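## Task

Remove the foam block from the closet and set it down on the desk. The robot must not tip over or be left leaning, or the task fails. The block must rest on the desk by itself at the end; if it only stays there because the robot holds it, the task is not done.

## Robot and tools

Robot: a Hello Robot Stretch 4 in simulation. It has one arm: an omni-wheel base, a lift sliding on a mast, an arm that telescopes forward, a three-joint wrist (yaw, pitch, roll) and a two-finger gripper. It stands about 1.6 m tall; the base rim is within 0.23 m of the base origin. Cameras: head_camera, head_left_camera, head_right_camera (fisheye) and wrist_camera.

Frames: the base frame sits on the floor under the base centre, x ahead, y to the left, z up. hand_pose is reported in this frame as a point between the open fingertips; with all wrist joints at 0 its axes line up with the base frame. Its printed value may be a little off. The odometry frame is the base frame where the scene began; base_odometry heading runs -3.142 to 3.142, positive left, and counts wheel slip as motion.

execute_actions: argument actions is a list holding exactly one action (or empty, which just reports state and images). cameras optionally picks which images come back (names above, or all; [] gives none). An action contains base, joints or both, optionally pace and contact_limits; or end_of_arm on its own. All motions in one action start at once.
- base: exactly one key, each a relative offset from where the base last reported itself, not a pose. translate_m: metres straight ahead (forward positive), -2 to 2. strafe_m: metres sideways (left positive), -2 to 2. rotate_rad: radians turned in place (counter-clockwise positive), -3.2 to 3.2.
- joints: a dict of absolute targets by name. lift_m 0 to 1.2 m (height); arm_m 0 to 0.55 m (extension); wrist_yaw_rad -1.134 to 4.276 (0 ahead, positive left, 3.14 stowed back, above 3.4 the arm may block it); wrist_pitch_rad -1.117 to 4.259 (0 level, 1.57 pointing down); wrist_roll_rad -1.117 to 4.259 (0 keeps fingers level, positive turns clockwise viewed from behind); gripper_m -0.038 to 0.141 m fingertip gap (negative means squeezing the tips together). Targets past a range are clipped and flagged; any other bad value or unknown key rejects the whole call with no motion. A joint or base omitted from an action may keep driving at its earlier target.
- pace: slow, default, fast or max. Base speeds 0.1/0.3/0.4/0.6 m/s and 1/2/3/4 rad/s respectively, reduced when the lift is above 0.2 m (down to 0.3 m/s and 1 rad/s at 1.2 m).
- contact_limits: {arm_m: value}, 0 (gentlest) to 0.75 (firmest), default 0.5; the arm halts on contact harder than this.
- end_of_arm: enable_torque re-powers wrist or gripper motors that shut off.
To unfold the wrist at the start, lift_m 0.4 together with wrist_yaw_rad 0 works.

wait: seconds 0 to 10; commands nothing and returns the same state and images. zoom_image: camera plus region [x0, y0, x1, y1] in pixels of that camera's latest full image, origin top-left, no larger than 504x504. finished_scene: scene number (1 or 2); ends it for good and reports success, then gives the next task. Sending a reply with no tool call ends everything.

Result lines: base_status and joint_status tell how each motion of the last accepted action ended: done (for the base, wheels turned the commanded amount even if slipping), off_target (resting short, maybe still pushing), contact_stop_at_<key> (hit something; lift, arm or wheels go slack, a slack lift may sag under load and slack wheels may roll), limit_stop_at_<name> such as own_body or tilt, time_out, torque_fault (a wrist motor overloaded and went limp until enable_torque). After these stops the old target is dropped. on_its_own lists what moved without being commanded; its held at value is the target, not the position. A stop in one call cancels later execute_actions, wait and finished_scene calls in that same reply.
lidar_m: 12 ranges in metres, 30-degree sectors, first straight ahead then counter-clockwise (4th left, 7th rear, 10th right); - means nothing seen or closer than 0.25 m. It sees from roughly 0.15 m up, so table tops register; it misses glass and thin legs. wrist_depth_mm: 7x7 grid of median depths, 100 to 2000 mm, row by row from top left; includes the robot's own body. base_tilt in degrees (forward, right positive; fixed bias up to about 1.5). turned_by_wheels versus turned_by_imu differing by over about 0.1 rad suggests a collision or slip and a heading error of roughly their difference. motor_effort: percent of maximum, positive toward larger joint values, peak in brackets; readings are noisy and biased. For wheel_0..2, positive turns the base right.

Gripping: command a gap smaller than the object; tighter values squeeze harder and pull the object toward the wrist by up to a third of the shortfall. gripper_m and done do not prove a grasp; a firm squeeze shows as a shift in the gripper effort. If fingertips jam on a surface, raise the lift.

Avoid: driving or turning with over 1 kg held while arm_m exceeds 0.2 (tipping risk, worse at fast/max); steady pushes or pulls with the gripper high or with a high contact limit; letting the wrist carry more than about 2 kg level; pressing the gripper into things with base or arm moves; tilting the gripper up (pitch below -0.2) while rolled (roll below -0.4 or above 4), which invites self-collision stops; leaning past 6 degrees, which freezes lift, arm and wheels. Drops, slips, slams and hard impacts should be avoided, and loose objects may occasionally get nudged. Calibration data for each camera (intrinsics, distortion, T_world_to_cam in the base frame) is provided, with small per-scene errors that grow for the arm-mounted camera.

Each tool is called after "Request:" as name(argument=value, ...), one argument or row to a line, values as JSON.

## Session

Request:
execute_actions(
  actions=[],
)

Scene clock: 0.00 s.
base_odometry: x=+0.000 y=+0.000 heading=+0.000 (m, m, rad; odometry frame)
turned_by_wheels: +0.000 (rad since the last result)
turned_by_imu: +0.000 (rad since the last result)
base_tilt: forward=-0.9 right=+0.1 (deg)
lidar_m: 1.01 1.06 1.18 1.12 1.18 1.61 2.09 2.24 2.72 2.58 2.66 1.10
base_status: not commanded
joint_positions: lift_m=+0.276 arm_m=-0.002 wrist_yaw_rad=+3.193 wrist_pitch_rad=+0.005 wrist_roll_rad=-0.002 gripper_m=+0.057
joint_status: not commanded
motor_effort: lift_m=+18 arm_m=-1 wrist_yaw_rad=+0 wrist_pitch_rad=-8 wrist_roll_rad=+2 gripper_m=-6 wheel_0=+0 wheel_1=+0 wheel_2=+0 (%)
hand_pose: x=-0.1240 y=+0.0724 z=+0.4531 quat_wxyz=(-0.026, -0.003, -0.001, +1.000) (m; base frame)
wrist_depth_mm: - 138 138 - - - 1661 / - - 136 - - - 1661 / - - 135 - - - 1661 / - 113 135 - - - 1708 / 183 137 - - - - 1756 / 208 - 219 - 210 1808 1537 / 207 1308 1098 1182 1160 1078 1160
pictures: head_camera, head_left_camera, head_right_camera, wrist_camera
camera_calibration (this result's frames):
wrist_camera: T_world_to_cam=[[-0.0678168, 0.996504, -0.0487854, -0.050476], [-0.0539092, -0.0524865, -0.997165, 0.517357], [-0.99624, -0.0649946, 0.0572802, 0.0746235], [0, 0, 0, 1]] pos_world=[0.0988101, 0.0823039, 0.509153]
Images, in order (width x height): head_camera 420x560, head_left_camera 420x672, head_right_camera 420x672, wrist_camera 616x392.

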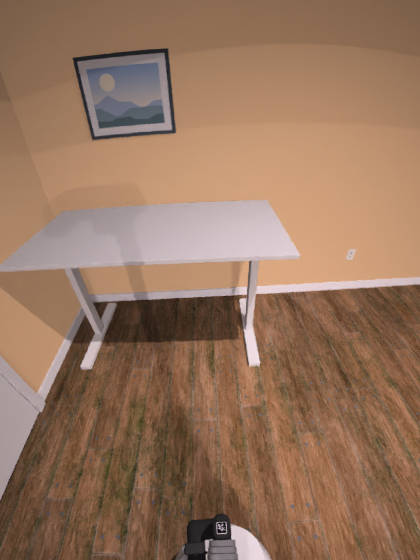

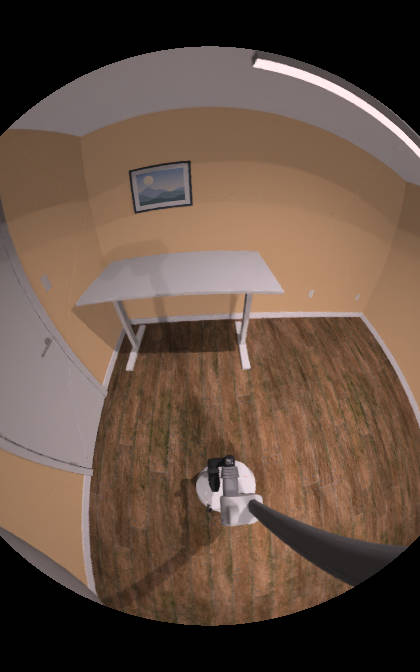

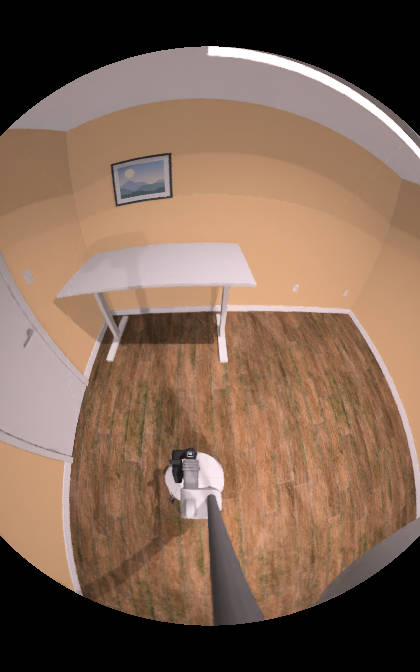

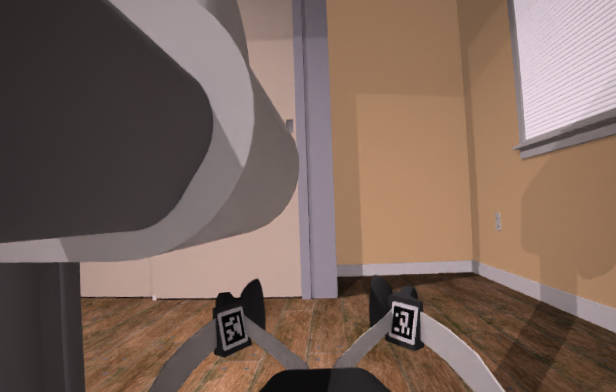

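Request:
execute_actions(
  actions=[
    {"base":{"rotate_rad":3.14},"joints":{"lift_m":0.885,"wrist_yaw_rad":0,"gripper_m":0.0}},
  ],
)

Scene clock: 4.20 s.
base_odometry: x=+0.000 y=+0.000 heading=+3.140 (m, m, rad; odometry frame)
turned_by_wheels: +3.140 (rad since the last result)
turned_by_imu: +3.152 (rad since the last result)
base_tilt: forward=-0.8 right=+0.1 (deg)
lidar_m: 2.10 2.20 2.68 2.56 2.65 1.08 1.04 1.12 1.19 1.13 1.20 1.59
base_status: done
joint_positions: lift_m=+0.885 arm_m=-0.002 wrist_yaw_rad=+0.000 wrist_pitch_rad=+0.005 wrist_roll_rad=-0.002 gripper_m=+0.000
joint_status: all done
motor_effort: lift_m=+19(21) arm_m=-1(1) wrist_yaw_rad=+0(9) wrist_pitch_rad=-6(8) wrist_roll_rad=+1(1) gripper_m=-6(5) wheel_0=-1(6) wheel_1=-1(7) wheel_2=-1(10) (%)
hand_pose: x=+0.4571 y=-0.0874 z=+1.0615 quat_wxyz=(+1.000, -0.001, +0.003, +0.000) (m; base frame)
wrist_depth_mm: 1808 1863 1808 - - - 1499 / 1921 1863 1863 - - - 1537 / 1921 1863 1863 1921 - - 1576 / 1863 1808 1863 1863 - - 1618 / 1863 1863 1863 1921 - - 1537 / 1921 1863 1921 204 - - 1537 / 1863 1863 178 182 176 - 1576
pictures: head_camera, head_left_camera, head_right_camera, wrist_camera
camera_calibration (this result's frames):
wrist_camera: T_world_to_cam=[[0.0165769, -0.998672, -0.0487853, -0.0350229], [0.0565321, 0.0496501, -0.997165, 1.10547], [0.998263, 0.013772, 0.0572801, -0.296555], [0, 0, 0, 1]] pos_world=[0.234126, -0.0857787, 1.11761]
Images, in order (width x height): head_camera 420x560, head_left_camera 420x672, head_right_camera 420x672, wrist_camera 616x392.

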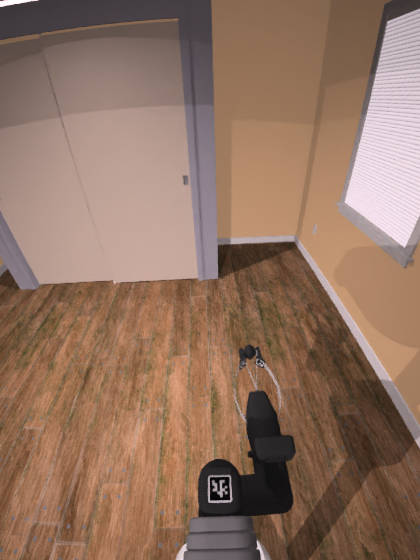

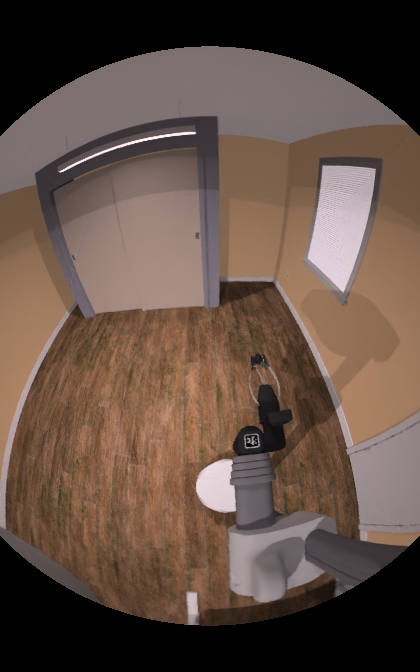

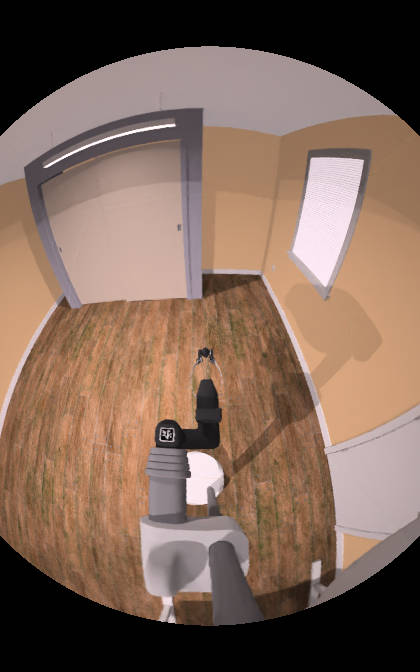

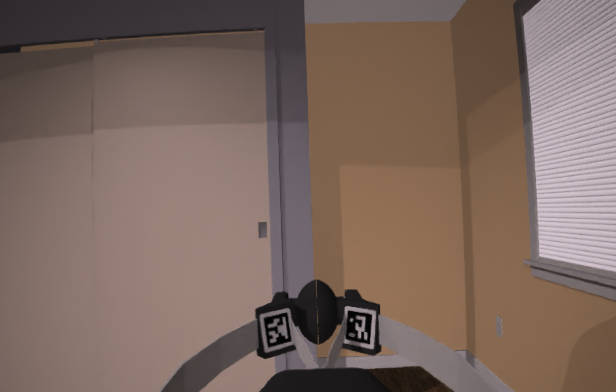

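Request:
execute_actions(
  actions=[
    {"base":{"translate_m":1.35}},
  ],
  cameras=[],
)

Request:
execute_actions(
  actions=[
    {"base":{"strafe_m":1.7}},
  ],
  cameras=["head_camera","wrist_camera"],
)

Scene clock: 12.63 s.
base_odometry: x=-1.350 y=+0.002 heading=+3.140 (m, m, rad; odometry frame)
turned_by_wheels: +0.000 (rad since the last result)
turned_by_imu: -0.001 (rad since the last result)
base_tilt: forward=-0.8 right=+0.1 (deg)
lidar_m: 0.76 0.82 1.10 2.61 2.68 3.36 3.27 1.68 1.17 1.06 1.11 1.52
base_status: done
joint_positions: lift_m=+0.885 arm_m=-0.002 wrist_yaw_rad=+0.000 wrist_pitch_rad=+0.005 wrist_roll_rad=-0.002 gripper_m=+0.000
joint_status: not commanded
motor_effort: lift_m=+18(19) arm_m=-1(1) wrist_yaw_rad=+0(1) wrist_pitch_rad=-7(7) wrist_roll_rad=+3(3) gripper_m=-5(11) wheel_0=+0(2) wheel_1=+0(6) wheel_2=+1(12) (%)
hand_pose: x=+0.4571 y=-0.0874 z=+1.0616 quat_wxyz=(+1.000, -0.001, +0.003, +0.000) (m; base frame)
wrist_depth_mm: 597 585 574 1308 1281 1308 1308 / 585 585 569 1281 1308 1308 1308 / 574 585 564 1308 1281 1336 1281 / 580 580 569 1281 1308 1281 1281 / 574 569 559 1255 1281 1281 1281 / 574 574 554 203 1281 1281 1281 / 569 574 177 182 176 1255 1255
pictures: none
No camera images: the call's "cameras" was empty. Leave "cameras" out to get every camera's image.

Scene clock: 19.63 s.
base_odometry: x=-1.353 y=-1.698 heading=+3.140 (m, m, rad; odometry frame)
turned_by_wheels: +0.000 (rad since the last result)
turned_by_imu: +0.006 (rad since the last result)
base_tilt: forward=-0.7 right=+0.0 (deg)
lidar_m: 0.76 0.76 0.95 0.90 0.93 1.26 3.30 2.78 2.95 2.78 1.08 0.82
base_status: done
joint_positions: lift_m=+0.885 arm_m=-0.002 wrist_yaw_rad=+0.000 wrist_pitch_rad=+0.005 wrist_roll_rad=-0.002 gripper_m=+0.000
joint_status: not commanded
motor_effort: lift_m=+18(18) arm_m=-1(1) wrist_yaw_rad=+0(0) wrist_pitch_rad=-6(7) wrist_roll_rad=+1(1) gripper_m=-6(5) wheel_0=-1(7) wheel_1=+0(10) wheel_2=+0(0) (%)
hand_pose: x=+0.4571 y=-0.0874 z=+1.0616 quat_wxyz=(+1.000, -0.001, +0.003, +0.000) (m; base frame)
wrist_depth_mm: 504 585 585 585 580 585 585 / 504 585 580 574 580 585 580 / 508 574 580 574 574 580 574 / 500 574 574 569 569 574 580 / 508 569 564 569 569 569 569 / 496 569 569 204 574 569 564 / 492 569 178 183 176 569 569
pictures: head_camera, wrist_camera
camera_calibration (this result's frames):
wrist_camera: T_world_to_cam=[[0.0164185, -0.998674, -0.0487854, -0.0349911], [0.0565402, 0.0496412, -0.997165, 1.10556], [0.998265, 0.0136136, 0.0572802, -0.296561], [0, 0, 0, 1]] pos_world=[0.234112, -0.0857891, 1.11771]
Images, in order (width x height): head_camera 420x560, wrist_camera 616x392.

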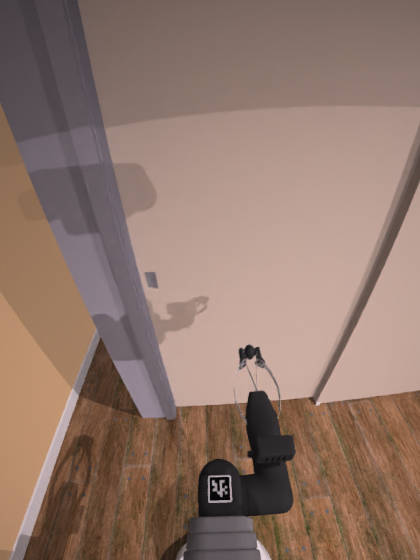

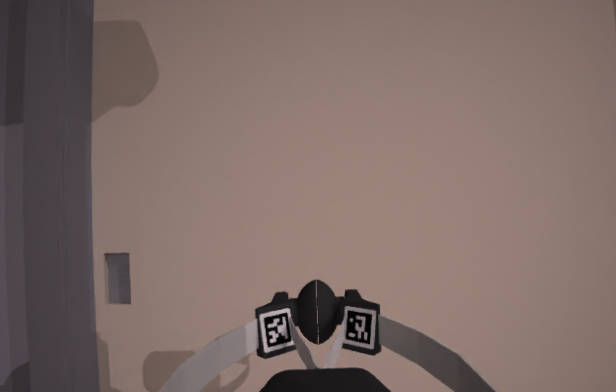

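Request:
execute_actions(
  actions=[
    {"base":{"strafe_m":0.31},"joints":{"lift_m":0.845,"arm_m":0.25}},
  ],
  cameras=["wrist_camera"],
)

Scene clock: 23.30 s.
base_odometry: x=-1.353 y=-2.008 heading=+3.140 (m, m, rad; odometry frame)
turned_by_wheels: +0.000 (rad since the last result)
turned_by_imu: +0.002 (rad since the last result)
base_tilt: forward=-0.7 right=+0.1 (deg)
lidar_m: 0.70 0.89 0.61 0.60 0.63 0.85 2.28 3.00 3.29 3.10 1.15 0.83
base_status: done
joint_positions: lift_m=+0.845 arm_m=+0.249 wrist_yaw_rad=+0.000 wrist_pitch_rad=+0.005 wrist_roll_rad=-0.002 gripper_m=+0.000
joint_status: all done
motor_effort: lift_m=+15(17) arm_m=+6(6) wrist_yaw_rad=+0(1) wrist_pitch_rad=-7(7) wrist_roll_rad=+2(1) gripper_m=-5(5) wheel_0=+1(9) wheel_1=-1(9) wheel_2=+0(0) (%)
hand_pose: x=+0.7083 y=-0.0874 z=+1.0219 quat_wxyz=(+1.000, -0.001, +0.003, +0.000) (m; base frame)
wrist_depth_mm: 259 258 245 322 322 324 324 / 258 258 246 320 322 322 320 / 257 256 243 320 320 320 320 / 257 255 241 317 319 319 319 / 254 254 240 327 315 319 315 / 252 253 240 203 315 315 317 / 252 251 178 183 176 314 315
pictures: wrist_camera
camera_calibration (this result's frames):
wrist_camera: T_world_to_cam=[[0.0164994, -0.998673, -0.0487845, -0.0410889], [0.0565876, 0.0496456, -0.997163, 1.0517], [0.998261, 0.013692, 0.0573317, -0.545037], [0, 0, 0, 1]] pos_world=[0.485254, -0.0857839, 1.07796]
Images, in order (width x height): wrist_camera 616x392.

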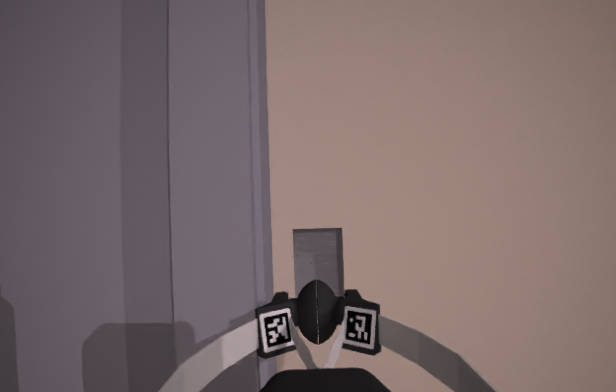

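Well centred.

Request:
execute_actions(
  actions=[
    {"joints":{"arm_m":0.40},"contact_limits":{"arm_m":0.15},"pace":"slow"},
  ],
  cameras=["wrist_camera"],
)

Scene clock: 26.07 s.
base_odometry: x=-1.353 y=-2.008 heading=+3.139 (m, m, rad; odometry frame)
turned_by_wheels: +0.000 (rad since the last result)
turned_by_imu: +0.006 (rad since the last result)
base_tilt: forward=-0.8 right=+0.1 (deg)
lidar_m: 0.70 0.86 0.60 0.58 0.60 0.83 2.33 3.04 3.31 3.10 1.15 0.80
base_status: not commanded
joint_positions: lift_m=+0.845 arm_m=+0.342 wrist_yaw_rad=-0.007 wrist_pitch_rad=+0.003 wrist_roll_rad=-0.002 gripper_m=+0.000
joint_status: arm_m contact_stop (moved +0.093 of +0.151)
on_its_own: arm_m is slack since a contact_stop (your +0.400 is given up); wrist_yaw_rad is at rest, and its effort (+20) is outside its rest range (-13 to +13)
motor_effort: lift_m=+16(16) arm_m=+0(19) wrist_yaw_rad=+20(33) wrist_pitch_rad=-1(11) wrist_roll_rad=+1(1) gripper_m=-7(4) wheel_0=-2(2) wheel_1=+0(6) wheel_2=-4(11) (%)
contact_limits: arm_m 0.15
hand_pose: x=+0.8006 y=-0.0894 z=+1.0223 quat_wxyz=(+1.000, -0.001, +0.002, -0.003) (m; base frame)
wrist_depth_mm: 167 153 168 234 234 233 233 / 166 152 166 231 232 232 233 / 165 152 163 230 231 230 231 / 164 151 160 229 230 229 230 / 164 150 156 238 229 229 230 / 163 149 151 202 228 229 229 / 162 148 149 179 180 228 227
pictures: wrist_camera
camera_calibration (this result's frames):
wrist_camera: T_world_to_cam=[[0.00961526, -0.998765, -0.0487509, -0.0391301], [0.0587358, 0.0492331, -0.997059, 1.04517], [0.998227, 0.00672355, 0.0591367, -0.639683], [0, 0, 0, 1]] pos_world=[0.577536, -0.0862381, 1.07802]
Images, in order (width x height): wrist_camera 616x392.

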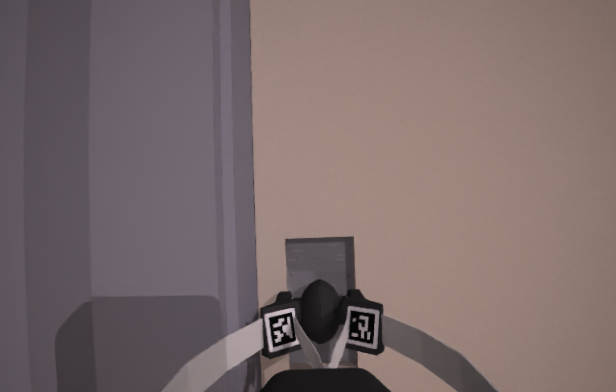

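Request:
execute_actions(
  actions=[
    {"base":{"strafe_m":-0.15},"joints":{"arm_m":0.340},"pace":"slow"},
  ],
  cameras=["wrist_camera","head_camera"],
)

Scene clock: 29.57 s.
base_odometry: x=-1.353 y=-1.858 heading=+3.140 (m, m, rad; odometry frame)
turned_by_wheels: +0.000 (rad since the last result)
turned_by_imu: +0.002 (rad since the last result)
base_tilt: forward=-0.9 right=+0.1 (deg)
lidar_m: 0.69 0.74 0.79 0.73 0.78 1.05 2.84 2.86 3.11 2.94 1.10 0.80
base_status: done
joint_positions: lift_m=+0.845 arm_m=+0.341 wrist_yaw_rad=+0.002 wrist_pitch_rad=+0.005 wrist_roll_rad=-0.002 gripper_m=+0.000
joint_status: all done
motor_effort: lift_m=+16(16) arm_m=-4(7) wrist_yaw_rad=-4(37) wrist_pitch_rad=-6(6) wrist_roll_rad=+0(1) gripper_m=-7(7) wheel_0=+5(18) wheel_1=+0(4) wheel_2=+1(2) (%)
hand_pose: x=+0.8003 y=-0.0869 z=+1.0219 quat_wxyz=(+1.000, -0.001, +0.002, +0.001) (m; base frame)
wrist_depth_mm: 257 508 504 236 235 235 235 / 258 549 559 234 234 233 234 / 251 574 809 233 232 232 232 / 251 574 809 232 232 231 230 / 248 492 492 241 230 229 229 / 250 554 768 204 229 229 229 / 247 549 179 181 175 229 227
pictures: head_camera, wrist_camera
camera_calibration (this result's frames):
wrist_camera: T_world_to_cam=[[0.0181249, -0.998645, -0.0487723, -0.0434511], [0.056955, 0.0497324, -0.997137, 1.04623], [0.998212, 0.0152952, 0.0577792, -0.637155], [0, 0, 0, 1]] pos_world=[0.577215, -0.0856784, 1.07793]
Images, in order (width x height): head_camera 420x560, wrist_camera 616x392.

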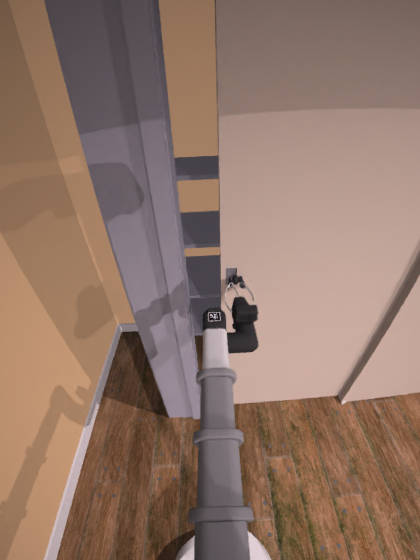

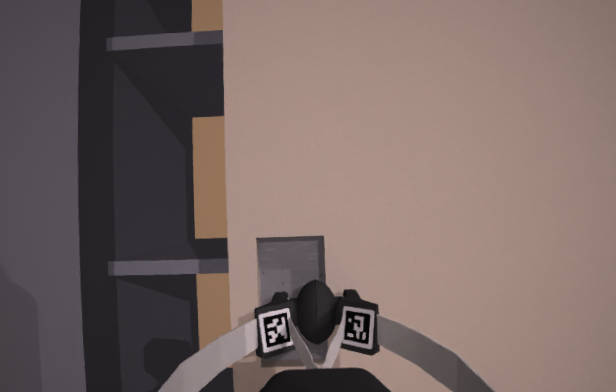

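Request:
execute_actions(
  actions=[
    {"base":{"strafe_m":-0.5},"joints":{"arm_m":0.343},"pace":"slow"},
  ],
  cameras=["wrist_camera","head_camera"],
)

Scene clock: 36.93 s.
base_odometry: x=-1.353 y=-1.358 heading=+3.140 (m, m, rad; odometry frame)
turned_by_wheels: +0.000 (rad since the last result)
turned_by_imu: +0.005 (rad since the last result)
base_tilt: forward=-0.8 right=+0.1 (deg)
lidar_m: 0.78 0.94 1.02 1.24 1.30 1.76 3.31 2.66 2.61 2.42 1.10 0.80
base_status: done
joint_positions: lift_m=+0.845 arm_m=+0.342 wrist_yaw_rad=+0.000 wrist_pitch_rad=+0.005 wrist_roll_rad=-0.002 gripper_m=+0.000
joint_status: all done
motor_effort: lift_m=+16(16) arm_m=+6(10) wrist_yaw_rad=-1(27) wrist_pitch_rad=-7(5) wrist_roll_rad=+2(1) gripper_m=-9(10) wheel_0=+1(13) wheel_1=-1(5) wheel_2=+1(4) (%)
hand_pose: x=+0.8014 y=-0.0874 z=+1.0219 quat_wxyz=(+1.000, -0.001, +0.002, +0.000) (m; base frame)
wrist_depth_mm: 917 917 244 244 243 243 243 / 621 640 244 243 242 242 242 / 917 931 242 242 241 240 240 / 904 917 240 239 239 240 238 / 647 603 250 239 238 239 237 / 891 891 249 203 237 238 236 / 891 891 178 183 176 236 236
pictures: head_camera, wrist_camera
camera_calibration (this result's frames):
wrist_camera: T_world_to_cam=[[0.0165844, -0.998672, -0.0487728, -0.0426831], [0.0570086, 0.0496446, -0.997139, 1.04614], [0.998236, 0.0137565, 0.0577562, -0.63839], [0, 0, 0, 1]] pos_world=[0.578333, -0.0857795, 1.07793]
Images, in order (width x height): head_camera 420x560, wrist_camera 616x392.

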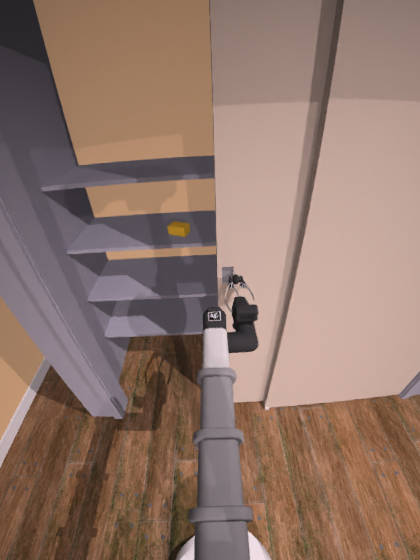

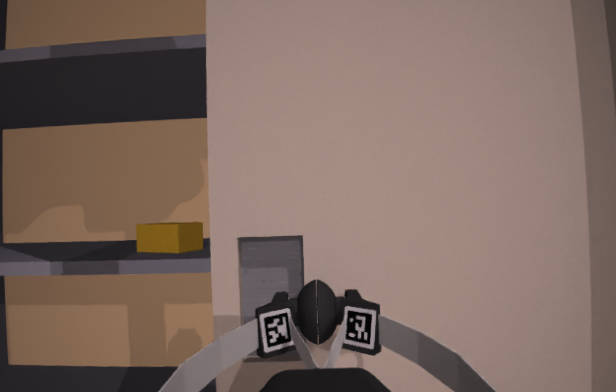

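Request:
execute_actions(
  actions=[
    {"joints":{"arm_m":0.2},"pace":"fast"},
  ],
  cameras=[],
)

Request:
execute_actions(
  actions=[
    {"base":{"strafe_m":0.225},"joints":{"lift_m":0.87,"gripper_m":0.14}},
  ],
  cameras=[],
)

Request:
execute_actions(
  actions=[
    {"base":{"translate_m":0.25}},
  ],
  cameras=["wrist_camera","head_camera"],
)

Scene clock: 41.07 s.
base_odometry: x=-1.353 y=-1.358 heading=+3.140 (m, m, rad; odometry frame)
turned_by_wheels: +0.000 (rad since the last result)
turned_by_imu: +0.001 (rad since the last result)
base_tilt: forward=-0.8 right=+0.1 (deg)
lidar_m: 0.78 0.90 1.03 1.23 1.29 1.77 3.30 2.65 2.61 2.45 1.11 0.79
base_status: not commanded
joint_positions: lift_m=+0.845 arm_m=+0.201 wrist_yaw_rad=+0.000 wrist_pitch_rad=+0.005 wrist_roll_rad=-0.002 gripper_m=+0.000
joint_status: all done
motor_effort: lift_m=+16(16) arm_m=-6(7) wrist_yaw_rad=+1(1) wrist_pitch_rad=-6(7) wrist_roll_rad=+1(2) gripper_m=-4(6) wheel_0=+1(2) wheel_1=-1(1) wheel_2=+1(1) (%)
hand_pose: x=+0.6605 y=-0.0875 z=+1.0218 quat_wxyz=(+1.000, -0.001, +0.003, +0.000) (m; base frame)
wrist_depth_mm: 1060 1078 1042 382 382 379 336 / 723 768 676 384 382 382 336 / 960 1060 1042 379 379 379 336 / 1042 1025 1025 377 377 377 334 / 960 1042 750 384 377 375 334 / 1025 1042 1042 203 373 373 332 / 931 931 179 183 175 373 334
pictures: none
No camera images: the call's "cameras" was empty. Leave "cameras" out to get every camera's image.

Scene clock: 43.43 s.
base_odometry: x=-1.353 y=-1.583 heading=+3.140 (m, m, rad; odometry frame)
turned_by_wheels: +0.000 (rad since the last result)
turned_by_imu: +0.001 (rad since the last result)
base_tilt: forward=-0.8 right=+0.1 (deg)
lidar_m: 1.05 0.78 1.06 1.01 1.04 1.46 3.32 2.74 2.83 2.66 1.09 0.81
base_status: done
joint_positions: lift_m=+0.870 arm_m=+0.201 wrist_yaw_rad=+0.000 wrist_pitch_rad=+0.005 wrist_roll_rad=-0.002 gripper_m=+0.140
joint_status: all done
motor_effort: lift_m=+20(22) arm_m=-6(6) wrist_yaw_rad=+0(0) wrist_pitch_rad=-8(6) wrist_roll_rad=+1(1) gripper_m=-4(12) wheel_0=+1(8) wheel_1=+0(8) wheel_2=+0(2) (%)
hand_pose: x=+0.6605 y=-0.0874 z=+1.0465 quat_wxyz=(+1.000, -0.001, +0.003, +0.000) (m; base frame)
wrist_depth_mm: 768 1042 1060 1042 1042 377 375 / 715 991 723 732 768 377 375 / 750 976 1060 1042 1042 375 373 / 759 1042 1042 1042 1042 373 370 / 691 854 1008 741 917 384 370 / 750 904 1042 1025 1025 210 373 / 750 878 931 154 917 368 366
pictures: none
No camera images: the call's "cameras" was empty. Leave "cameras" out to get every camera's image.

Scene clock: 45.70 s.
base_odometry: x=-1.603 y=-1.583 heading=+3.140 (m, m, rad; odometry frame)
turned_by_wheels: +0.000 (rad since the last result)
turned_by_imu: +0.000 (rad since the last result)
base_tilt: forward=-0.8 right=+0.1 (deg)
lidar_m: 0.80 0.56 0.65 1.01 1.07 1.45 3.62 2.92 2.85 2.67 0.75 0.58
base_status: done
joint_positions: lift_m=+0.870 arm_m=+0.201 wrist_yaw_rad=+0.000 wrist_pitch_rad=+0.005 wrist_roll_rad=-0.002 gripper_m=+0.140
joint_status: not commanded
motor_effort: lift_m=+20(20) arm_m=-6(6) wrist_yaw_rad=+0(0) wrist_pitch_rad=-7(7) wrist_roll_rad=+2(2) gripper_m=-2(3) wheel_0=+1(8) wheel_1=+0(7) wheel_2=+1(11) (%)
hand_pose: x=+0.6605 y=-0.0874 z=+1.0466 quat_wxyz=(+1.000, -0.001, +0.003, +0.000) (m; base frame)
wrist_depth_mm: 421 410 430 415 427 439 436 / 549 569 585 609 621 627 627 / 750 809 798 788 798 798 809 / 778 798 778 788 798 788 778 / 707 798 788 488 699 640 603 / 455 392 389 427 397 209 778 / 750 788 778 155 778 778 788
pictures: head_camera, wrist_camera
camera_calibration (this result's frames):
wrist_camera: T_world_to_cam=[[0.016379, -0.998675, -0.0487783, -0.0390595], [0.0566983, 0.049634, -0.997157, 1.07894], [0.998257, 0.0135668, 0.0574362, -0.498858], [0, 0, 0, 1]] pos_world=[0.437455, -0.0857919, 1.10262]
Images, in order (width x height): head_camera 420x560, wrist_camera 616x392.

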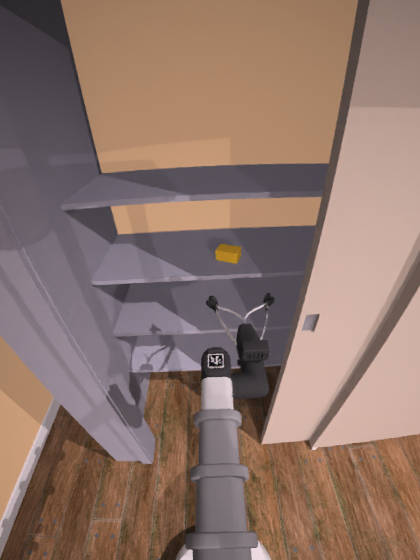

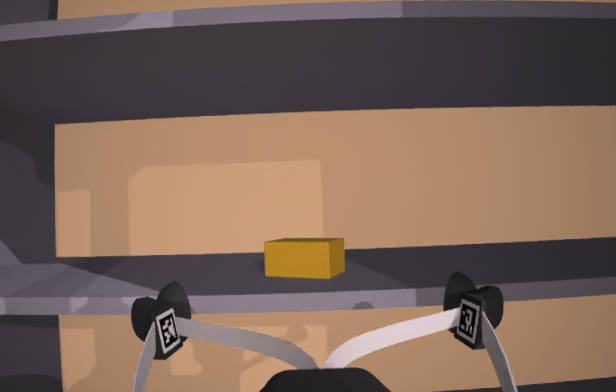

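Request:
execute_actions(
  actions=[
    {"base":{"strafe_m":0.014},"joints":{"arm_m":0.485,"lift_m":0.864},"contact_limits":{"arm_m":0.2}},
  ],
  cameras=["wrist_camera"],
)

Scene clock: 49.60 s.
base_odometry: x=-1.603 y=-1.597 heading=+3.140 (m, m, rad; odometry frame)
turned_by_wheels: +0.000 (rad since the last result)
turned_by_imu: +0.001 (rad since the last result)
base_tilt: forward=-0.8 right=+0.1 (deg)
lidar_m: 0.80 0.56 0.67 1.00 1.06 1.44 3.61 2.98 2.86 2.67 0.74 0.58
base_status: done
joint_positions: lift_m=+0.864 arm_m=+0.484 wrist_yaw_rad=+0.000 wrist_pitch_rad=+0.005 wrist_roll_rad=-0.002 gripper_m=+0.140
joint_status: all done
motor_effort: lift_m=+16(17) arm_m=+6(5) wrist_yaw_rad=+1(1) wrist_pitch_rad=-7(7) wrist_roll_rad=+1(2) gripper_m=+0(1) wheel_0=-1(7) wheel_1=+1(8) wheel_2=+0(0) (%)
contact_limits: arm_m 0.2
hand_pose: x=+0.9433 y=-0.0874 z=+1.0409 quat_wxyz=(+1.000, -0.001, +0.003, +0.000) (m; base frame)
wrist_depth_mm: 407 421 424 433 439 449 449 / 521 521 525 521 517 521 521 / 517 521 512 517 517 517 521 / 521 517 512 517 508 508 512 / 512 512 512 517 508 512 512 / 319 285 211 192 195 210 272 / 205 197 196 154 180 180 189
pictures: wrist_camera
camera_calibration (this result's frames):
wrist_camera: T_world_to_cam=[[0.0164448, -0.998674, -0.0487782, -0.0440097], [0.0566987, 0.0496377, -0.997157, 1.05728], [0.998256, 0.0136324, 0.0574398, -0.780832], [0, 0, 0, 1]] pos_world=[0.720247, -0.0857876, 1.09698]
Images, in order (width x height): wrist_camera 616x392.

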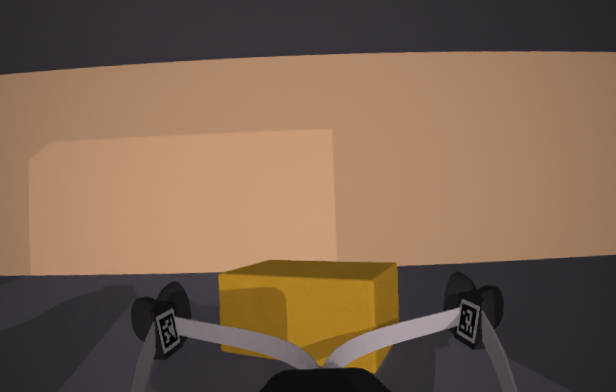

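Request:
execute_actions(
  actions=[
    {"joints":{"arm_m":0.495,"gripper_m":0.035}},
  ],
  cameras=["wrist_camera"],
)

Request:
execute_actions(
  actions=[
    {"joints":{"lift_m":0.895},"pace":"slow"},
  ],
  cameras=["wrist_camera"],
)

Scene clock: 53.30 s.
base_odometry: x=-1.603 y=-1.597 heading=+3.140 (m, m, rad; odometry frame)
turned_by_wheels: +0.000 (rad since the last result)
turned_by_imu: +0.001 (rad since the last result)
base_tilt: forward=-0.8 right=+0.0 (deg)
lidar_m: 0.80 0.57 0.66 0.98 1.05 1.43 3.62 2.95 2.86 2.66 0.71 0.60
base_status: not commanded
joint_positions: lift_m=+0.864 arm_m=+0.494 wrist_yaw_rad=+0.000 wrist_pitch_rad=+0.005 wrist_roll_rad=-0.002 gripper_m=+0.036
joint_status: all done
motor_effort: lift_m=+15(15) arm_m=+6(5) wrist_yaw_rad=+0(0) wrist_pitch_rad=-7(7) wrist_roll_rad=+1(2) gripper_m=-28(28) wheel_0=+0(1) wheel_1=+1(1) wheel_2=+0(0) (%)
hand_pose: x=+0.9533 y=-0.0874 z=+1.0409 quat_wxyz=(+1.000, -0.001, +0.003, +0.000) (m; base frame)
wrist_depth_mm: 404 418 424 430 433 449 452 / 517 508 512 508 512 508 512 / 512 512 504 512 508 508 508 / 504 508 504 504 500 500 504 / 504 504 500 508 504 500 500 / 320 317 178 167 181 274 271 / 204 167 174 163 157 169 181
pictures: wrist_camera
camera_calibration (this result's frames):
wrist_camera: T_world_to_cam=[[0.0164188, -0.998675, -0.0487781, -0.0441568], [0.0566998, 0.0496361, -0.997157, 1.05671], [0.998256, 0.0136064, 0.0574397, -0.790806], [0, 0, 0, 1]] pos_world=[0.730236, -0.0857893, 1.09698]
Images, in order (width x height): wrist_camera 616x392.

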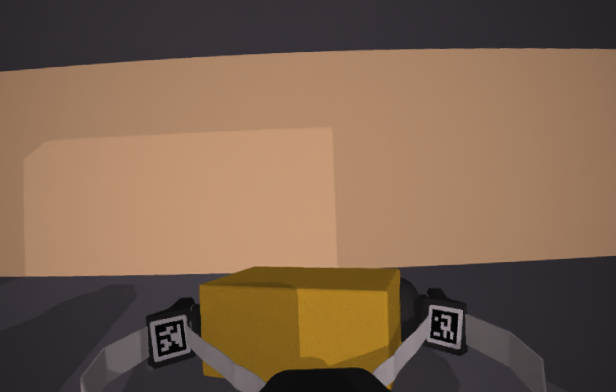

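Scene clock: 54.37 s.
base_odometry: x=-1.603 y=-1.597 heading=+3.140 (m, m, rad; odometry frame)
turned_by_wheels: +0.000 (rad since the last result)
turned_by_imu: +0.000 (rad since the last result)
base_tilt: forward=-0.8 right=+0.1 (deg)
lidar_m: 0.77 0.57 0.66 0.99 1.02 1.45 3.60 2.95 2.87 2.70 0.75 0.61
base_status: not commanded
joint_positions: lift_m=+0.895 arm_m=+0.494 wrist_yaw_rad=+0.000 wrist_pitch_rad=+0.005 wrist_roll_rad=-0.002 gripper_m=+0.036
joint_status: all done
motor_effort: lift_m=+20(23) arm_m=+6(6) wrist_yaw_rad=+0(1) wrist_pitch_rad=-7(7) wrist_roll_rad=+2(1) gripper_m=-27(28) wheel_0=-1(0) wheel_1=+1(1) wheel_2=+0(0) (%)
hand_pose: x=+0.9533 y=-0.0874 z=+1.0715 quat_wxyz=(+1.000, -0.001, +0.003, +0.000) (m; base frame)
wrist_depth_mm: 347 357 362 366 373 387 387 / 488 508 512 508 508 504 508 / 512 508 508 508 508 508 504 / 508 504 508 504 504 504 500 / 500 504 504 500 504 500 496 / 442 439 178 167 182 377 368 / 282 167 174 163 157 174 243
pictures: wrist_camera
camera_calibration (this result's frames):
wrist_camera: T_world_to_cam=[[0.0164132, -0.998675, -0.0487799, -0.0426579], [0.0565861, 0.0496361, -0.997163, 1.08732], [0.998263, 0.0136064, 0.0573258, -0.792447], [0, 0, 0, 1]] pos_world=[0.730244, -0.0857893, 1.12758]
Images, in order (width x height): wrist_camera 616x392.

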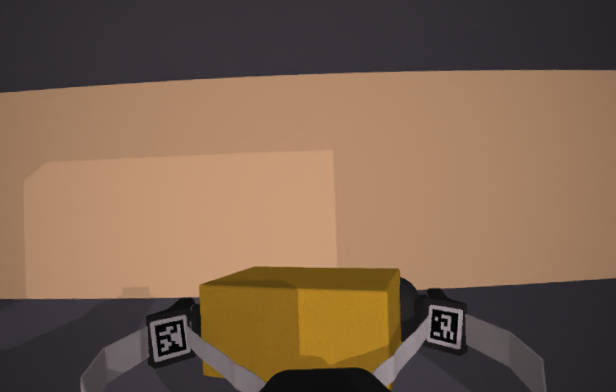

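Request:
execute_actions(
  actions=[
    {"base":{"translate_m":-0.5},"joints":{"arm_m":0.0}},
  ],
  cameras=[],
)

Request:
execute_actions(
  actions=[
    {"base":{"rotate_rad":3.13},"joints":{"lift_m":0.95}},
  ],
  cameras=[],
)

Request:
execute_actions(
  actions=[
    {"base":{"strafe_m":1.9}},
  ],
  cameras=[],
)

Request:
execute_actions(
  actions=[
    {"base":{"translate_m":1.2}},
  ],
  cameras=["head_camera","wrist_camera"],
)

Scene clock: 60.67 s.
base_odometry: x=-1.103 y=-1.597 heading=+3.140 (m, m, rad; odometry frame)
turned_by_wheels: +0.000 (rad since the last result)
turned_by_imu: +0.003 (rad since the last result)
base_tilt: forward=-0.9 right=+0.1 (deg)
lidar_m: 1.07 1.00 1.05 0.99 1.02 1.42 3.06 2.53 2.84 2.70 1.48 1.09
base_status: done
joint_positions: lift_m=+0.895 arm_m=+0.001 wrist_yaw_rad=+0.000 wrist_pitch_rad=+0.006 wrist_roll_rad=-0.002 gripper_m=+0.036
joint_status: all done
motor_effort: lift_m=+20(20) arm_m=-6(5) wrist_yaw_rad=+0(2) wrist_pitch_rad=-8(10) wrist_roll_rad=+2(1) gripper_m=-31(26) wheel_0=-1(6) wheel_1=-1(6) wheel_2=-1(11) (%)
hand_pose: x=+0.4605 y=-0.0874 z=+1.0714 quat_wxyz=(+1.000, -0.001, +0.003, +0.000) (m; base frame)
wrist_depth_mm: 778 1098 1537 1464 831 831 788 / 768 1098 1499 1499 820 831 768 / 768 1078 1464 1464 820 831 768 / 750 1078 1464 1499 820 820 768 / 759 1060 1464 1308 820 809 759 / 750 798 179 167 182 798 759 / 759 167 174 163 157 174 759
pictures: none
No camera images: the call's "cameras" was empty. Leave "cameras" out to get every camera's image.

Scene clock: 63.60 s.
base_odometry: x=-1.103 y=-1.597 heading=-0.013 (m, m, rad; odometry frame)
turned_by_wheels: +3.130 (rad since the last result)
turned_by_imu: +3.142 (rad since the last result)
base_tilt: forward=-0.8 right=+0.2 (deg)
lidar_m: 3.00 2.41 2.82 2.67 1.47 1.09 1.05 1.01 1.06 0.99 1.02 1.41
base_status: done
joint_positions: lift_m=+0.950 arm_m=+0.001 wrist_yaw_rad=+0.000 wrist_pitch_rad=+0.006 wrist_roll_rad=-0.002 gripper_m=+0.036
joint_status: all done
motor_effort: lift_m=+19(22) arm_m=-7(7) wrist_yaw_rad=+0(0) wrist_pitch_rad=-8(9) wrist_roll_rad=+1(2) gripper_m=-27(26) wheel_0=+0(7) wheel_1=-2(7) wheel_2=-2(10) (%)
hand_pose: x=+0.4605 y=-0.0874 z=+1.1264 quat_wxyz=(+1.000, -0.001, +0.003, +0.000) (m; base frame)
wrist_depth_mm: - - - - - 1808 1308 / - - - - - 1863 1281 / - - - - - 1863 1366 / - - - - - 1921 1308 / - - - - - - 1366 / - - 178 167 182 1708 1308 / - 167 174 163 157 174 1255
pictures: none
No camera images: the call's "cameras" was empty. Leave "cameras" out to get every camera's image.

Scene clock: 71.27 s.
base_odometry: x=-1.077 y=+0.303 heading=-0.013 (m, m, rad; odometry frame)
turned_by_wheels: +0.000 (rad since the last result)
turned_by_imu: +0.006 (rad since the last result)
base_tilt: forward=-0.9 right=+0.1 (deg)
lidar_m: 2.12 1.22 0.86 0.77 0.80 1.09 1.07 1.05 1.46 2.90 3.02 2.26
base_status: done
joint_positions: lift_m=+0.950 arm_m=+0.001 wrist_yaw_rad=+0.000 wrist_pitch_rad=+0.006 wrist_roll_rad=-0.002 gripper_m=+0.036
joint_status: not commanded
motor_effort: lift_m=+19(19) arm_m=-6(7) wrist_yaw_rad=+1(0) wrist_pitch_rad=-9(7) wrist_roll_rad=+2(1) gripper_m=-28(29) wheel_0=-1(12) wheel_1=+0(7) wheel_2=+0(2) (%)
hand_pose: x=+0.4605 y=-0.0874 z=+1.1264 quat_wxyz=(+1.000, -0.001, +0.003, +0.000) (m; base frame)
wrist_depth_mm: 1366 - - - - - - / 1336 - - - - - - / 1281 - - - - - - / 1308 - - - - - - / 1281 1921 - - - - - / 1308 1756 179 167 182 - - / 1308 167 174 163 156 173 -
pictures: none
No camera images: the call's "cameras" was empty. Leave "cameras" out to get every camera's image.

Scene clock: 76.77 s.
base_odometry: x=+0.122 y=+0.287 heading=-0.013 (m, m, rad; odometry frame)
turned_by_wheels: +0.000 (rad since the last result)
turned_by_imu: -0.001 (rad since the last result)
base_tilt: forward=-0.9 right=+0.0 (deg)
lidar_m: 0.92 0.94 0.87 0.82 0.89 1.18 2.26 2.34 3.04 2.88 2.59 0.98
base_status: done
joint_positions: lift_m=+0.950 arm_m=+0.001 wrist_yaw_rad=+0.000 wrist_pitch_rad=+0.006 wrist_roll_rad=-0.002 gripper_m=+0.036
joint_status: not commanded
motor_effort: lift_m=+19(19) arm_m=-6(6) wrist_yaw_rad=+0(0) wrist_pitch_rad=-8(8) wrist_roll_rad=+2(1) gripper_m=-29(27) wheel_0=+1(7) wheel_1=+2(6) wheel_2=-1(10) (%)
hand_pose: x=+0.4605 y=-0.0874 z=+1.1264 quat_wxyz=(+1.000, -0.001, +0.003, +0.000) (m; base frame)
wrist_depth_mm: 1430 1537 1537 1499 1537 1537 1537 / 1430 1537 1499 1537 1576 1537 1499 / 1366 1499 1464 1499 1499 1499 1537 / 1336 1499 1499 1499 1537 1499 1537 / 1366 1499 1464 1499 1499 1464 1499 / 931 931 179 167 182 798 788 / 1025 166 174 163 157 173 1464
pictures: head_camera, wrist_camera
camera_calibration (this result's frames):
wrist_camera: T_world_to_cam=[[0.0163346, -0.998675, -0.048799, -0.0318472], [0.0560213, 0.0496429, -0.997195, 1.17028], [0.998296, 0.013555, 0.0567579, -0.303061], [0, 0, 0, 1]] pos_world=[0.237504, -0.0857932, 1.18264]
Images, in order (width x height): head_camera 420x560, wrist_camera 616x392.

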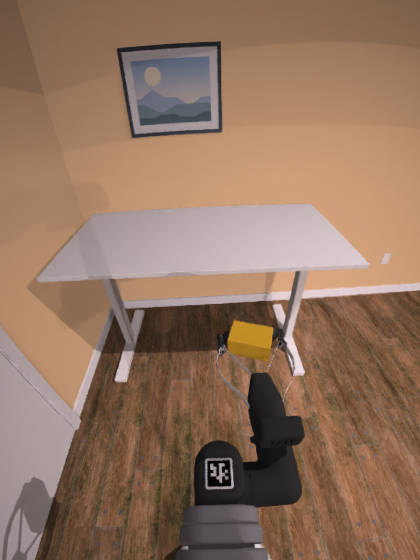

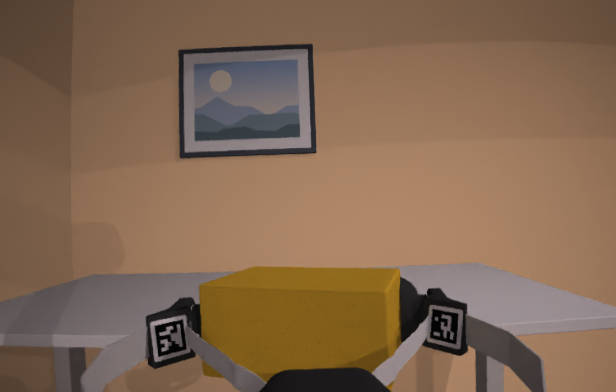

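Request:
execute_actions(
  actions=[
    {"base":{"translate_m":0.32},"joints":{"arm_m":0.35}},
  ],
  cameras=[],
)

Request:
execute_actions(
  actions=[
    {"joints":{"lift_m":0.85}},
  ],
  cameras=["head_camera","wrist_camera"],
)

Scene clock: 80.63 s.
base_odometry: x=+0.442 y=+0.282 heading=-0.013 (m, m, rad; odometry frame)
turned_by_wheels: +0.000 (rad since the last result)
turned_by_imu: +0.001 (rad since the last result)
base_tilt: forward=-0.8 right=+0.0 (deg)
lidar_m: 0.59 0.65 0.86 0.81 0.86 1.21 2.56 2.68 3.00 2.86 0.90 0.65
base_status: done
joint_positions: lift_m=+0.950 arm_m=+0.349 wrist_yaw_rad=+0.000 wrist_pitch_rad=+0.006 wrist_roll_rad=-0.002 gripper_m=+0.036
joint_status: all done
motor_effort: lift_m=+19(19) arm_m=+6(6) wrist_yaw_rad=+0(1) wrist_pitch_rad=-8(8) wrist_roll_rad=+1(1) gripper_m=-26(26) wheel_0=+1(6) wheel_1=+1(8) wheel_2=+0(9) (%)
hand_pose: x=+0.8083 y=-0.0874 z=+1.1265 quat_wxyz=(+1.000, -0.001, +0.003, +0.000) (m; base frame)
wrist_depth_mm: 866 866 854 866 878 878 866 / 878 842 854 854 866 878 878 / 866 878 891 878 866 866 878 / 866 878 878 878 878 866 878 / 866 866 866 854 854 866 878 / 854 854 178 167 182 778 778 / 591 167 174 163 157 174 512
pictures: none
No camera images: the call's "cameras" was empty. Leave "cameras" out to get every camera's image.

Scene clock: 82.07 s.
base_odometry: x=+0.442 y=+0.282 heading=-0.013 (m, m, rad; odometry frame)
turned_by_wheels: +0.000 (rad since the last result)
turned_by_imu: +0.000 (rad since the last result)
base_tilt: forward=-0.9 right=+0.1 (deg)
lidar_m: 0.62 0.63 0.83 0.83 0.87 1.19 2.57 2.69 3.03 2.86 0.91 0.64
base_status: not commanded
joint_positions: lift_m=+0.850 arm_m=+0.349 wrist_yaw_rad=+0.000 wrist_pitch_rad=+0.006 wrist_roll_rad=-0.002 gripper_m=+0.036
joint_status: all done
motor_effort: lift_m=+16(19) arm_m=+6(6) wrist_yaw_rad=-1(1) wrist_pitch_rad=-8(7) wrist_roll_rad=+0(1) gripper_m=-28(29) wheel_0=+2(1) wheel_1=+1(2) wheel_2=+0(0) (%)
hand_pose: x=+0.8083 y=-0.0874 z=+1.0267 quat_wxyz=(+1.000, -0.001, +0.003, +0.000) (m; base frame)
wrist_depth_mm: 866 854 854 854 891 878 878 / 878 866 854 878 878 891 878 / 878 866 854 866 878 878 866 / 854 854 866 866 866 866 866 / 866 866 866 866 854 866 878 / 521 525 179 167 181 452 445 / 336 167 174 163 157 173 290
pictures: head_camera, wrist_camera
camera_calibration (this result's frames):
wrist_camera: T_world_to_cam=[[0.0164889, -0.998673, -0.0487959, -0.042479], [0.0561997, 0.0496511, -0.997184, 1.05124], [0.998283, 0.0137002, 0.0569438, -0.644803], [0, 0, 0, 1]] pos_world=[0.585317, -0.0857836, 1.08292]
Images, in order (width x height): head_camera 420x560, wrist_camera 616x392.

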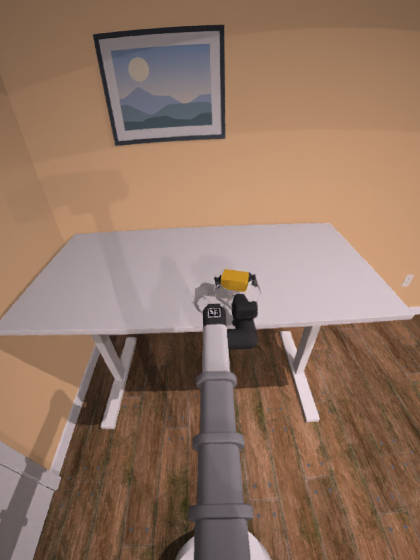

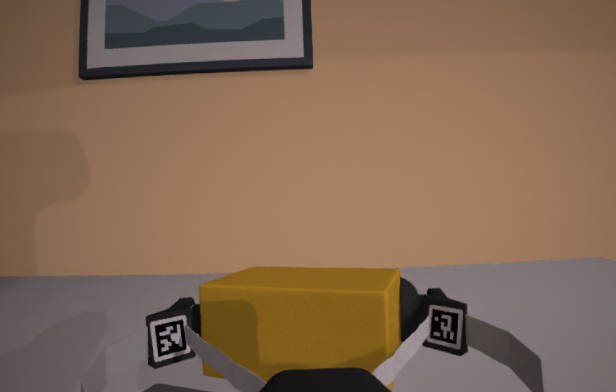

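Request:
execute_actions(
  actions=[
    {"joints":{"lift_m":0.828},"pace":"slow"},
  ],
  cameras=["wrist_camera"],
)

Scene clock: 85.30 s.
base_odometry: x=+0.442 y=+0.282 heading=-0.013 (m, m, rad; odometry frame)
turned_by_wheels: +0.000 (rad since the last result)
turned_by_imu: +0.001 (rad since the last result)
base_tilt: forward=-0.8 right=+0.0 (deg)
lidar_m: 0.62 0.64 0.82 0.82 0.87 1.21 2.57 2.65 3.05 2.87 0.90 0.65
base_status: not commanded
joint_positions: lift_m=+0.828 arm_m=+0.349 wrist_yaw_rad=+0.000 wrist_pitch_rad=+0.006 wrist_roll_rad=-0.002 gripper_m=+0.036
joint_status: all done
motor_effort: lift_m=+15(15) arm_m=+6(6) wrist_yaw_rad=+1(0) wrist_pitch_rad=-8(9) wrist_roll_rad=+1(1) gripper_m=-29(27) wheel_0=+1(2) wheel_1=+2(2) wheel_2=+0(0) (%)
hand_pose: x=+0.8083 y=-0.0874 z=+1.0048 quat_wxyz=(+1.000, -0.001, +0.003, +0.000) (m; base frame)
wrist_depth_mm: 878 854 842 866 878 878 878 / 878 866 878 878 878 866 878 / 854 866 878 866 866 866 878 / 854 866 878 866 866 866 866 / 854 866 854 866 878 854 759 / 439 436 179 167 182 375 368 / 281 167 174 163 156 173 242
pictures: wrist_camera
camera_calibration (this result's frames):
wrist_camera: T_world_to_cam=[[0.0164891, -0.998673, -0.0487959, -0.0435521], [0.0561998, 0.049651, -0.997184, 1.02931], [0.998283, 0.0137004, 0.0569439, -0.643552], [0, 0, 0, 1]] pos_world=[0.585318, -0.0857836, 1.06093]
Images, in order (width x height): wrist_camera 616x392.

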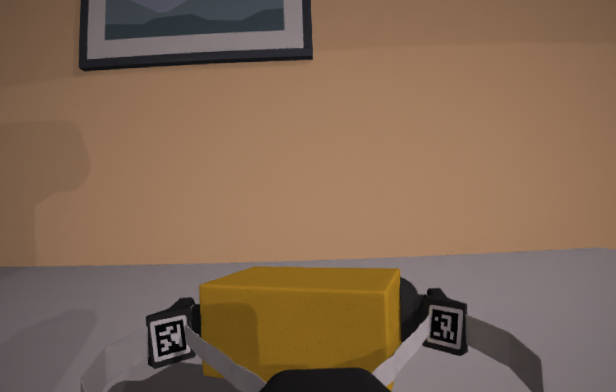

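Request:
execute_actions(
  actions=[
    {"joints":{"lift_m":0.8},"pace":"slow"},
  ],
  cameras=["wrist_camera"],
)

Scene clock: 87.23 s.
base_odometry: x=+0.442 y=+0.282 heading=-0.013 (m, m, rad; odometry frame)
turned_by_wheels: +0.000 (rad since the last result)
turned_by_imu: +0.001 (rad since the last result)
base_tilt: forward=-0.8 right=+0.1 (deg)
lidar_m: 0.63 0.66 0.84 0.84 0.86 1.22 2.60 2.68 3.01 2.88 0.89 0.64
base_status: not commanded
joint_positions: lift_m=+0.814 arm_m=+0.349 wrist_yaw_rad=+0.000 wrist_pitch_rad=-0.007 wrist_roll_rad=-0.001 gripper_m=+0.036
joint_status: lift_m contact_stop (moved -0.014 of -0.028)
on_its_own: lift_m is slack since a contact_stop (your +0.800 is given up); wrist_pitch_rad is at rest, and its effort (+26) is outside its rest range (-23 to +23)
motor_effort: lift_m=+12(19) arm_m=+5(6) wrist_yaw_rad=-1(6) wrist_pitch_rad=+26(55) wrist_roll_rad=-2(5) gripper_m=-33(26) wheel_0=+2(2) wheel_1=+1(1) wheel_2=+0(0) (%)
hand_pose: x=+0.8085 y=-0.0873 z=+0.9943 quat_wxyz=(+1.000, -0.001, -0.003, +0.000) (m; base frame)
wrist_depth_mm: 891 866 866 866 891 904 904 / 878 891 878 878 891 891 878 / 878 891 878 866 866 878 904 / 866 854 878 866 878 866 866 / 854 854 854 854 854 878 866 / 455 452 179 167 182 389 379 / 279 167 174 163 156 174 241
pictures: wrist_camera
camera_calibration (this result's frames):
wrist_camera: T_world_to_cam=[[0.0172762, -0.998617, -0.0496636, -0.0437878], [0.068763, 0.0507401, -0.996342, 1.00794], [0.997483, 0.013798, 0.0695445, -0.655005], [0, 0, 0, 1]] pos_world=[0.584805, -0.0858322, 1.04763]
Images, in order (width x height): wrist_camera 616x392.

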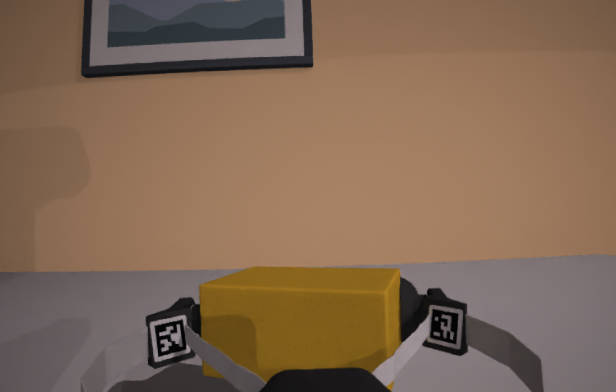

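Request:
execute_actions(
  actions=[
    {"joints":{"lift_m":0.825,"gripper_m":0.14}},
  ],
  cameras=[],
)

Request:
execute_actions(
  actions=[
    {"joints":{"arm_m":0.1},"pace":"fast"},
  ],
  cameras=["head_camera","wrist_camera"],
)

Scene clock: 90.40 s.
base_odometry: x=+0.442 y=+0.282 heading=-0.013 (m, m, rad; odometry frame)
turned_by_wheels: +0.000 (rad since the last result)
turned_by_imu: +0.001 (rad since the last result)
base_tilt: forward=-0.8 right=+0.1 (deg)
lidar_m: 0.61 0.63 0.84 0.81 0.87 1.23 2.57 2.69 3.01 2.87 0.90 0.65
base_status: not commanded
joint_positions: lift_m=+0.825 arm_m=+0.349 wrist_yaw_rad=+0.000 wrist_pitch_rad=+0.005 wrist_roll_rad=-0.002 gripper_m=+0.140
joint_status: all done
motor_effort: lift_m=+20(18) arm_m=+5(5) wrist_yaw_rad=+1(1) wrist_pitch_rad=-7(9) wrist_roll_rad=+2(1) gripper_m=-3(26) wheel_0=+1(1) wheel_1=+1(1) wheel_2=+0(0) (%)
hand_pose: x=+0.8085 y=-0.0874 z=+1.0015 quat_wxyz=(+1.000, -0.001, +0.003, +0.000) (m; base frame)
wrist_depth_mm: 878 866 854 866 878 891 891 / 866 866 854 878 866 866 866 / 866 878 866 878 878 878 866 / 842 866 854 878 866 866 866 / 854 854 854 866 866 854 741 / 427 379 415 239 392 210 357 / 272 254 188 155 232 242 252
pictures: none
No camera images: the call's "cameras" was empty. Leave "cameras" out to get every camera's image.

Scene clock: 91.97 s.
base_odometry: x=+0.442 y=+0.282 heading=-0.013 (m, m, rad; odometry frame)
turned_by_wheels: +0.000 (rad since the last result)
turned_by_imu: +0.000 (rad since the last result)
base_tilt: forward=-0.8 right=+0.1 (deg)
lidar_m: 0.60 0.62 0.84 0.82 0.86 1.23 2.56 2.68 3.03 2.87 0.92 0.65
base_status: not commanded
joint_positions: lift_m=+0.825 arm_m=+0.101 wrist_yaw_rad=+0.000 wrist_pitch_rad=+0.005 wrist_roll_rad=-0.002 gripper_m=+0.140
joint_status: all done
motor_effort: lift_m=+20(20) arm_m=-6(10) wrist_yaw_rad=+1(1) wrist_pitch_rad=-8(8) wrist_roll_rad=+2(1) gripper_m=-3(4) wheel_0=+1(1) wheel_1=+1(1) wheel_2=+0(0) (%)
hand_pose: x=+0.5605 y=-0.0875 z=+1.0015 quat_wxyz=(+1.000, -0.001, +0.003, +0.000) (m; base frame)
wrist_depth_mm: 1138 1098 1118 1118 1118 1138 1138 / 1118 1118 1098 1138 1138 1118 1118 / 1098 1118 1098 1098 1118 1098 1118 / 1098 1118 1118 1098 1118 1138 1118 / 1098 1078 1008 931 878 820 741 / 430 384 418 413 394 209 362 / 300 300 298 155 297 296 473
pictures: head_camera, wrist_camera
camera_calibration (this result's frames):
wrist_camera: T_world_to_cam=[[0.0161805, -0.998677, -0.0488034, -0.0395381], [0.0564845, 0.0496448, -0.997168, 1.0398], [0.998272, 0.013378, 0.0572131, -0.396247], [0, 0, 0, 1]] pos_world=[0.33747, -0.0858054, 1.05759]
Images, in order (width x height): head_camera 420x560, wrist_camera 616x392.

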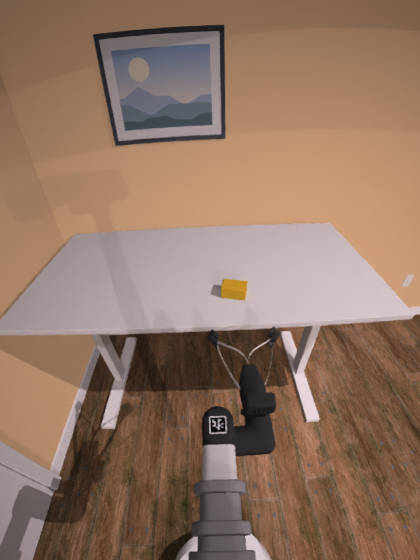

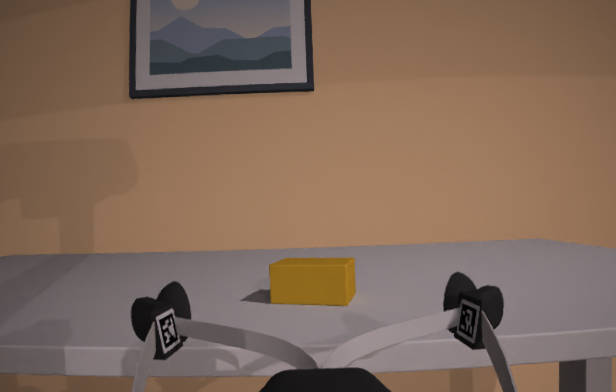

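Request:
finished_scene(
  scene=2,
)

The scene is finished: the task was done.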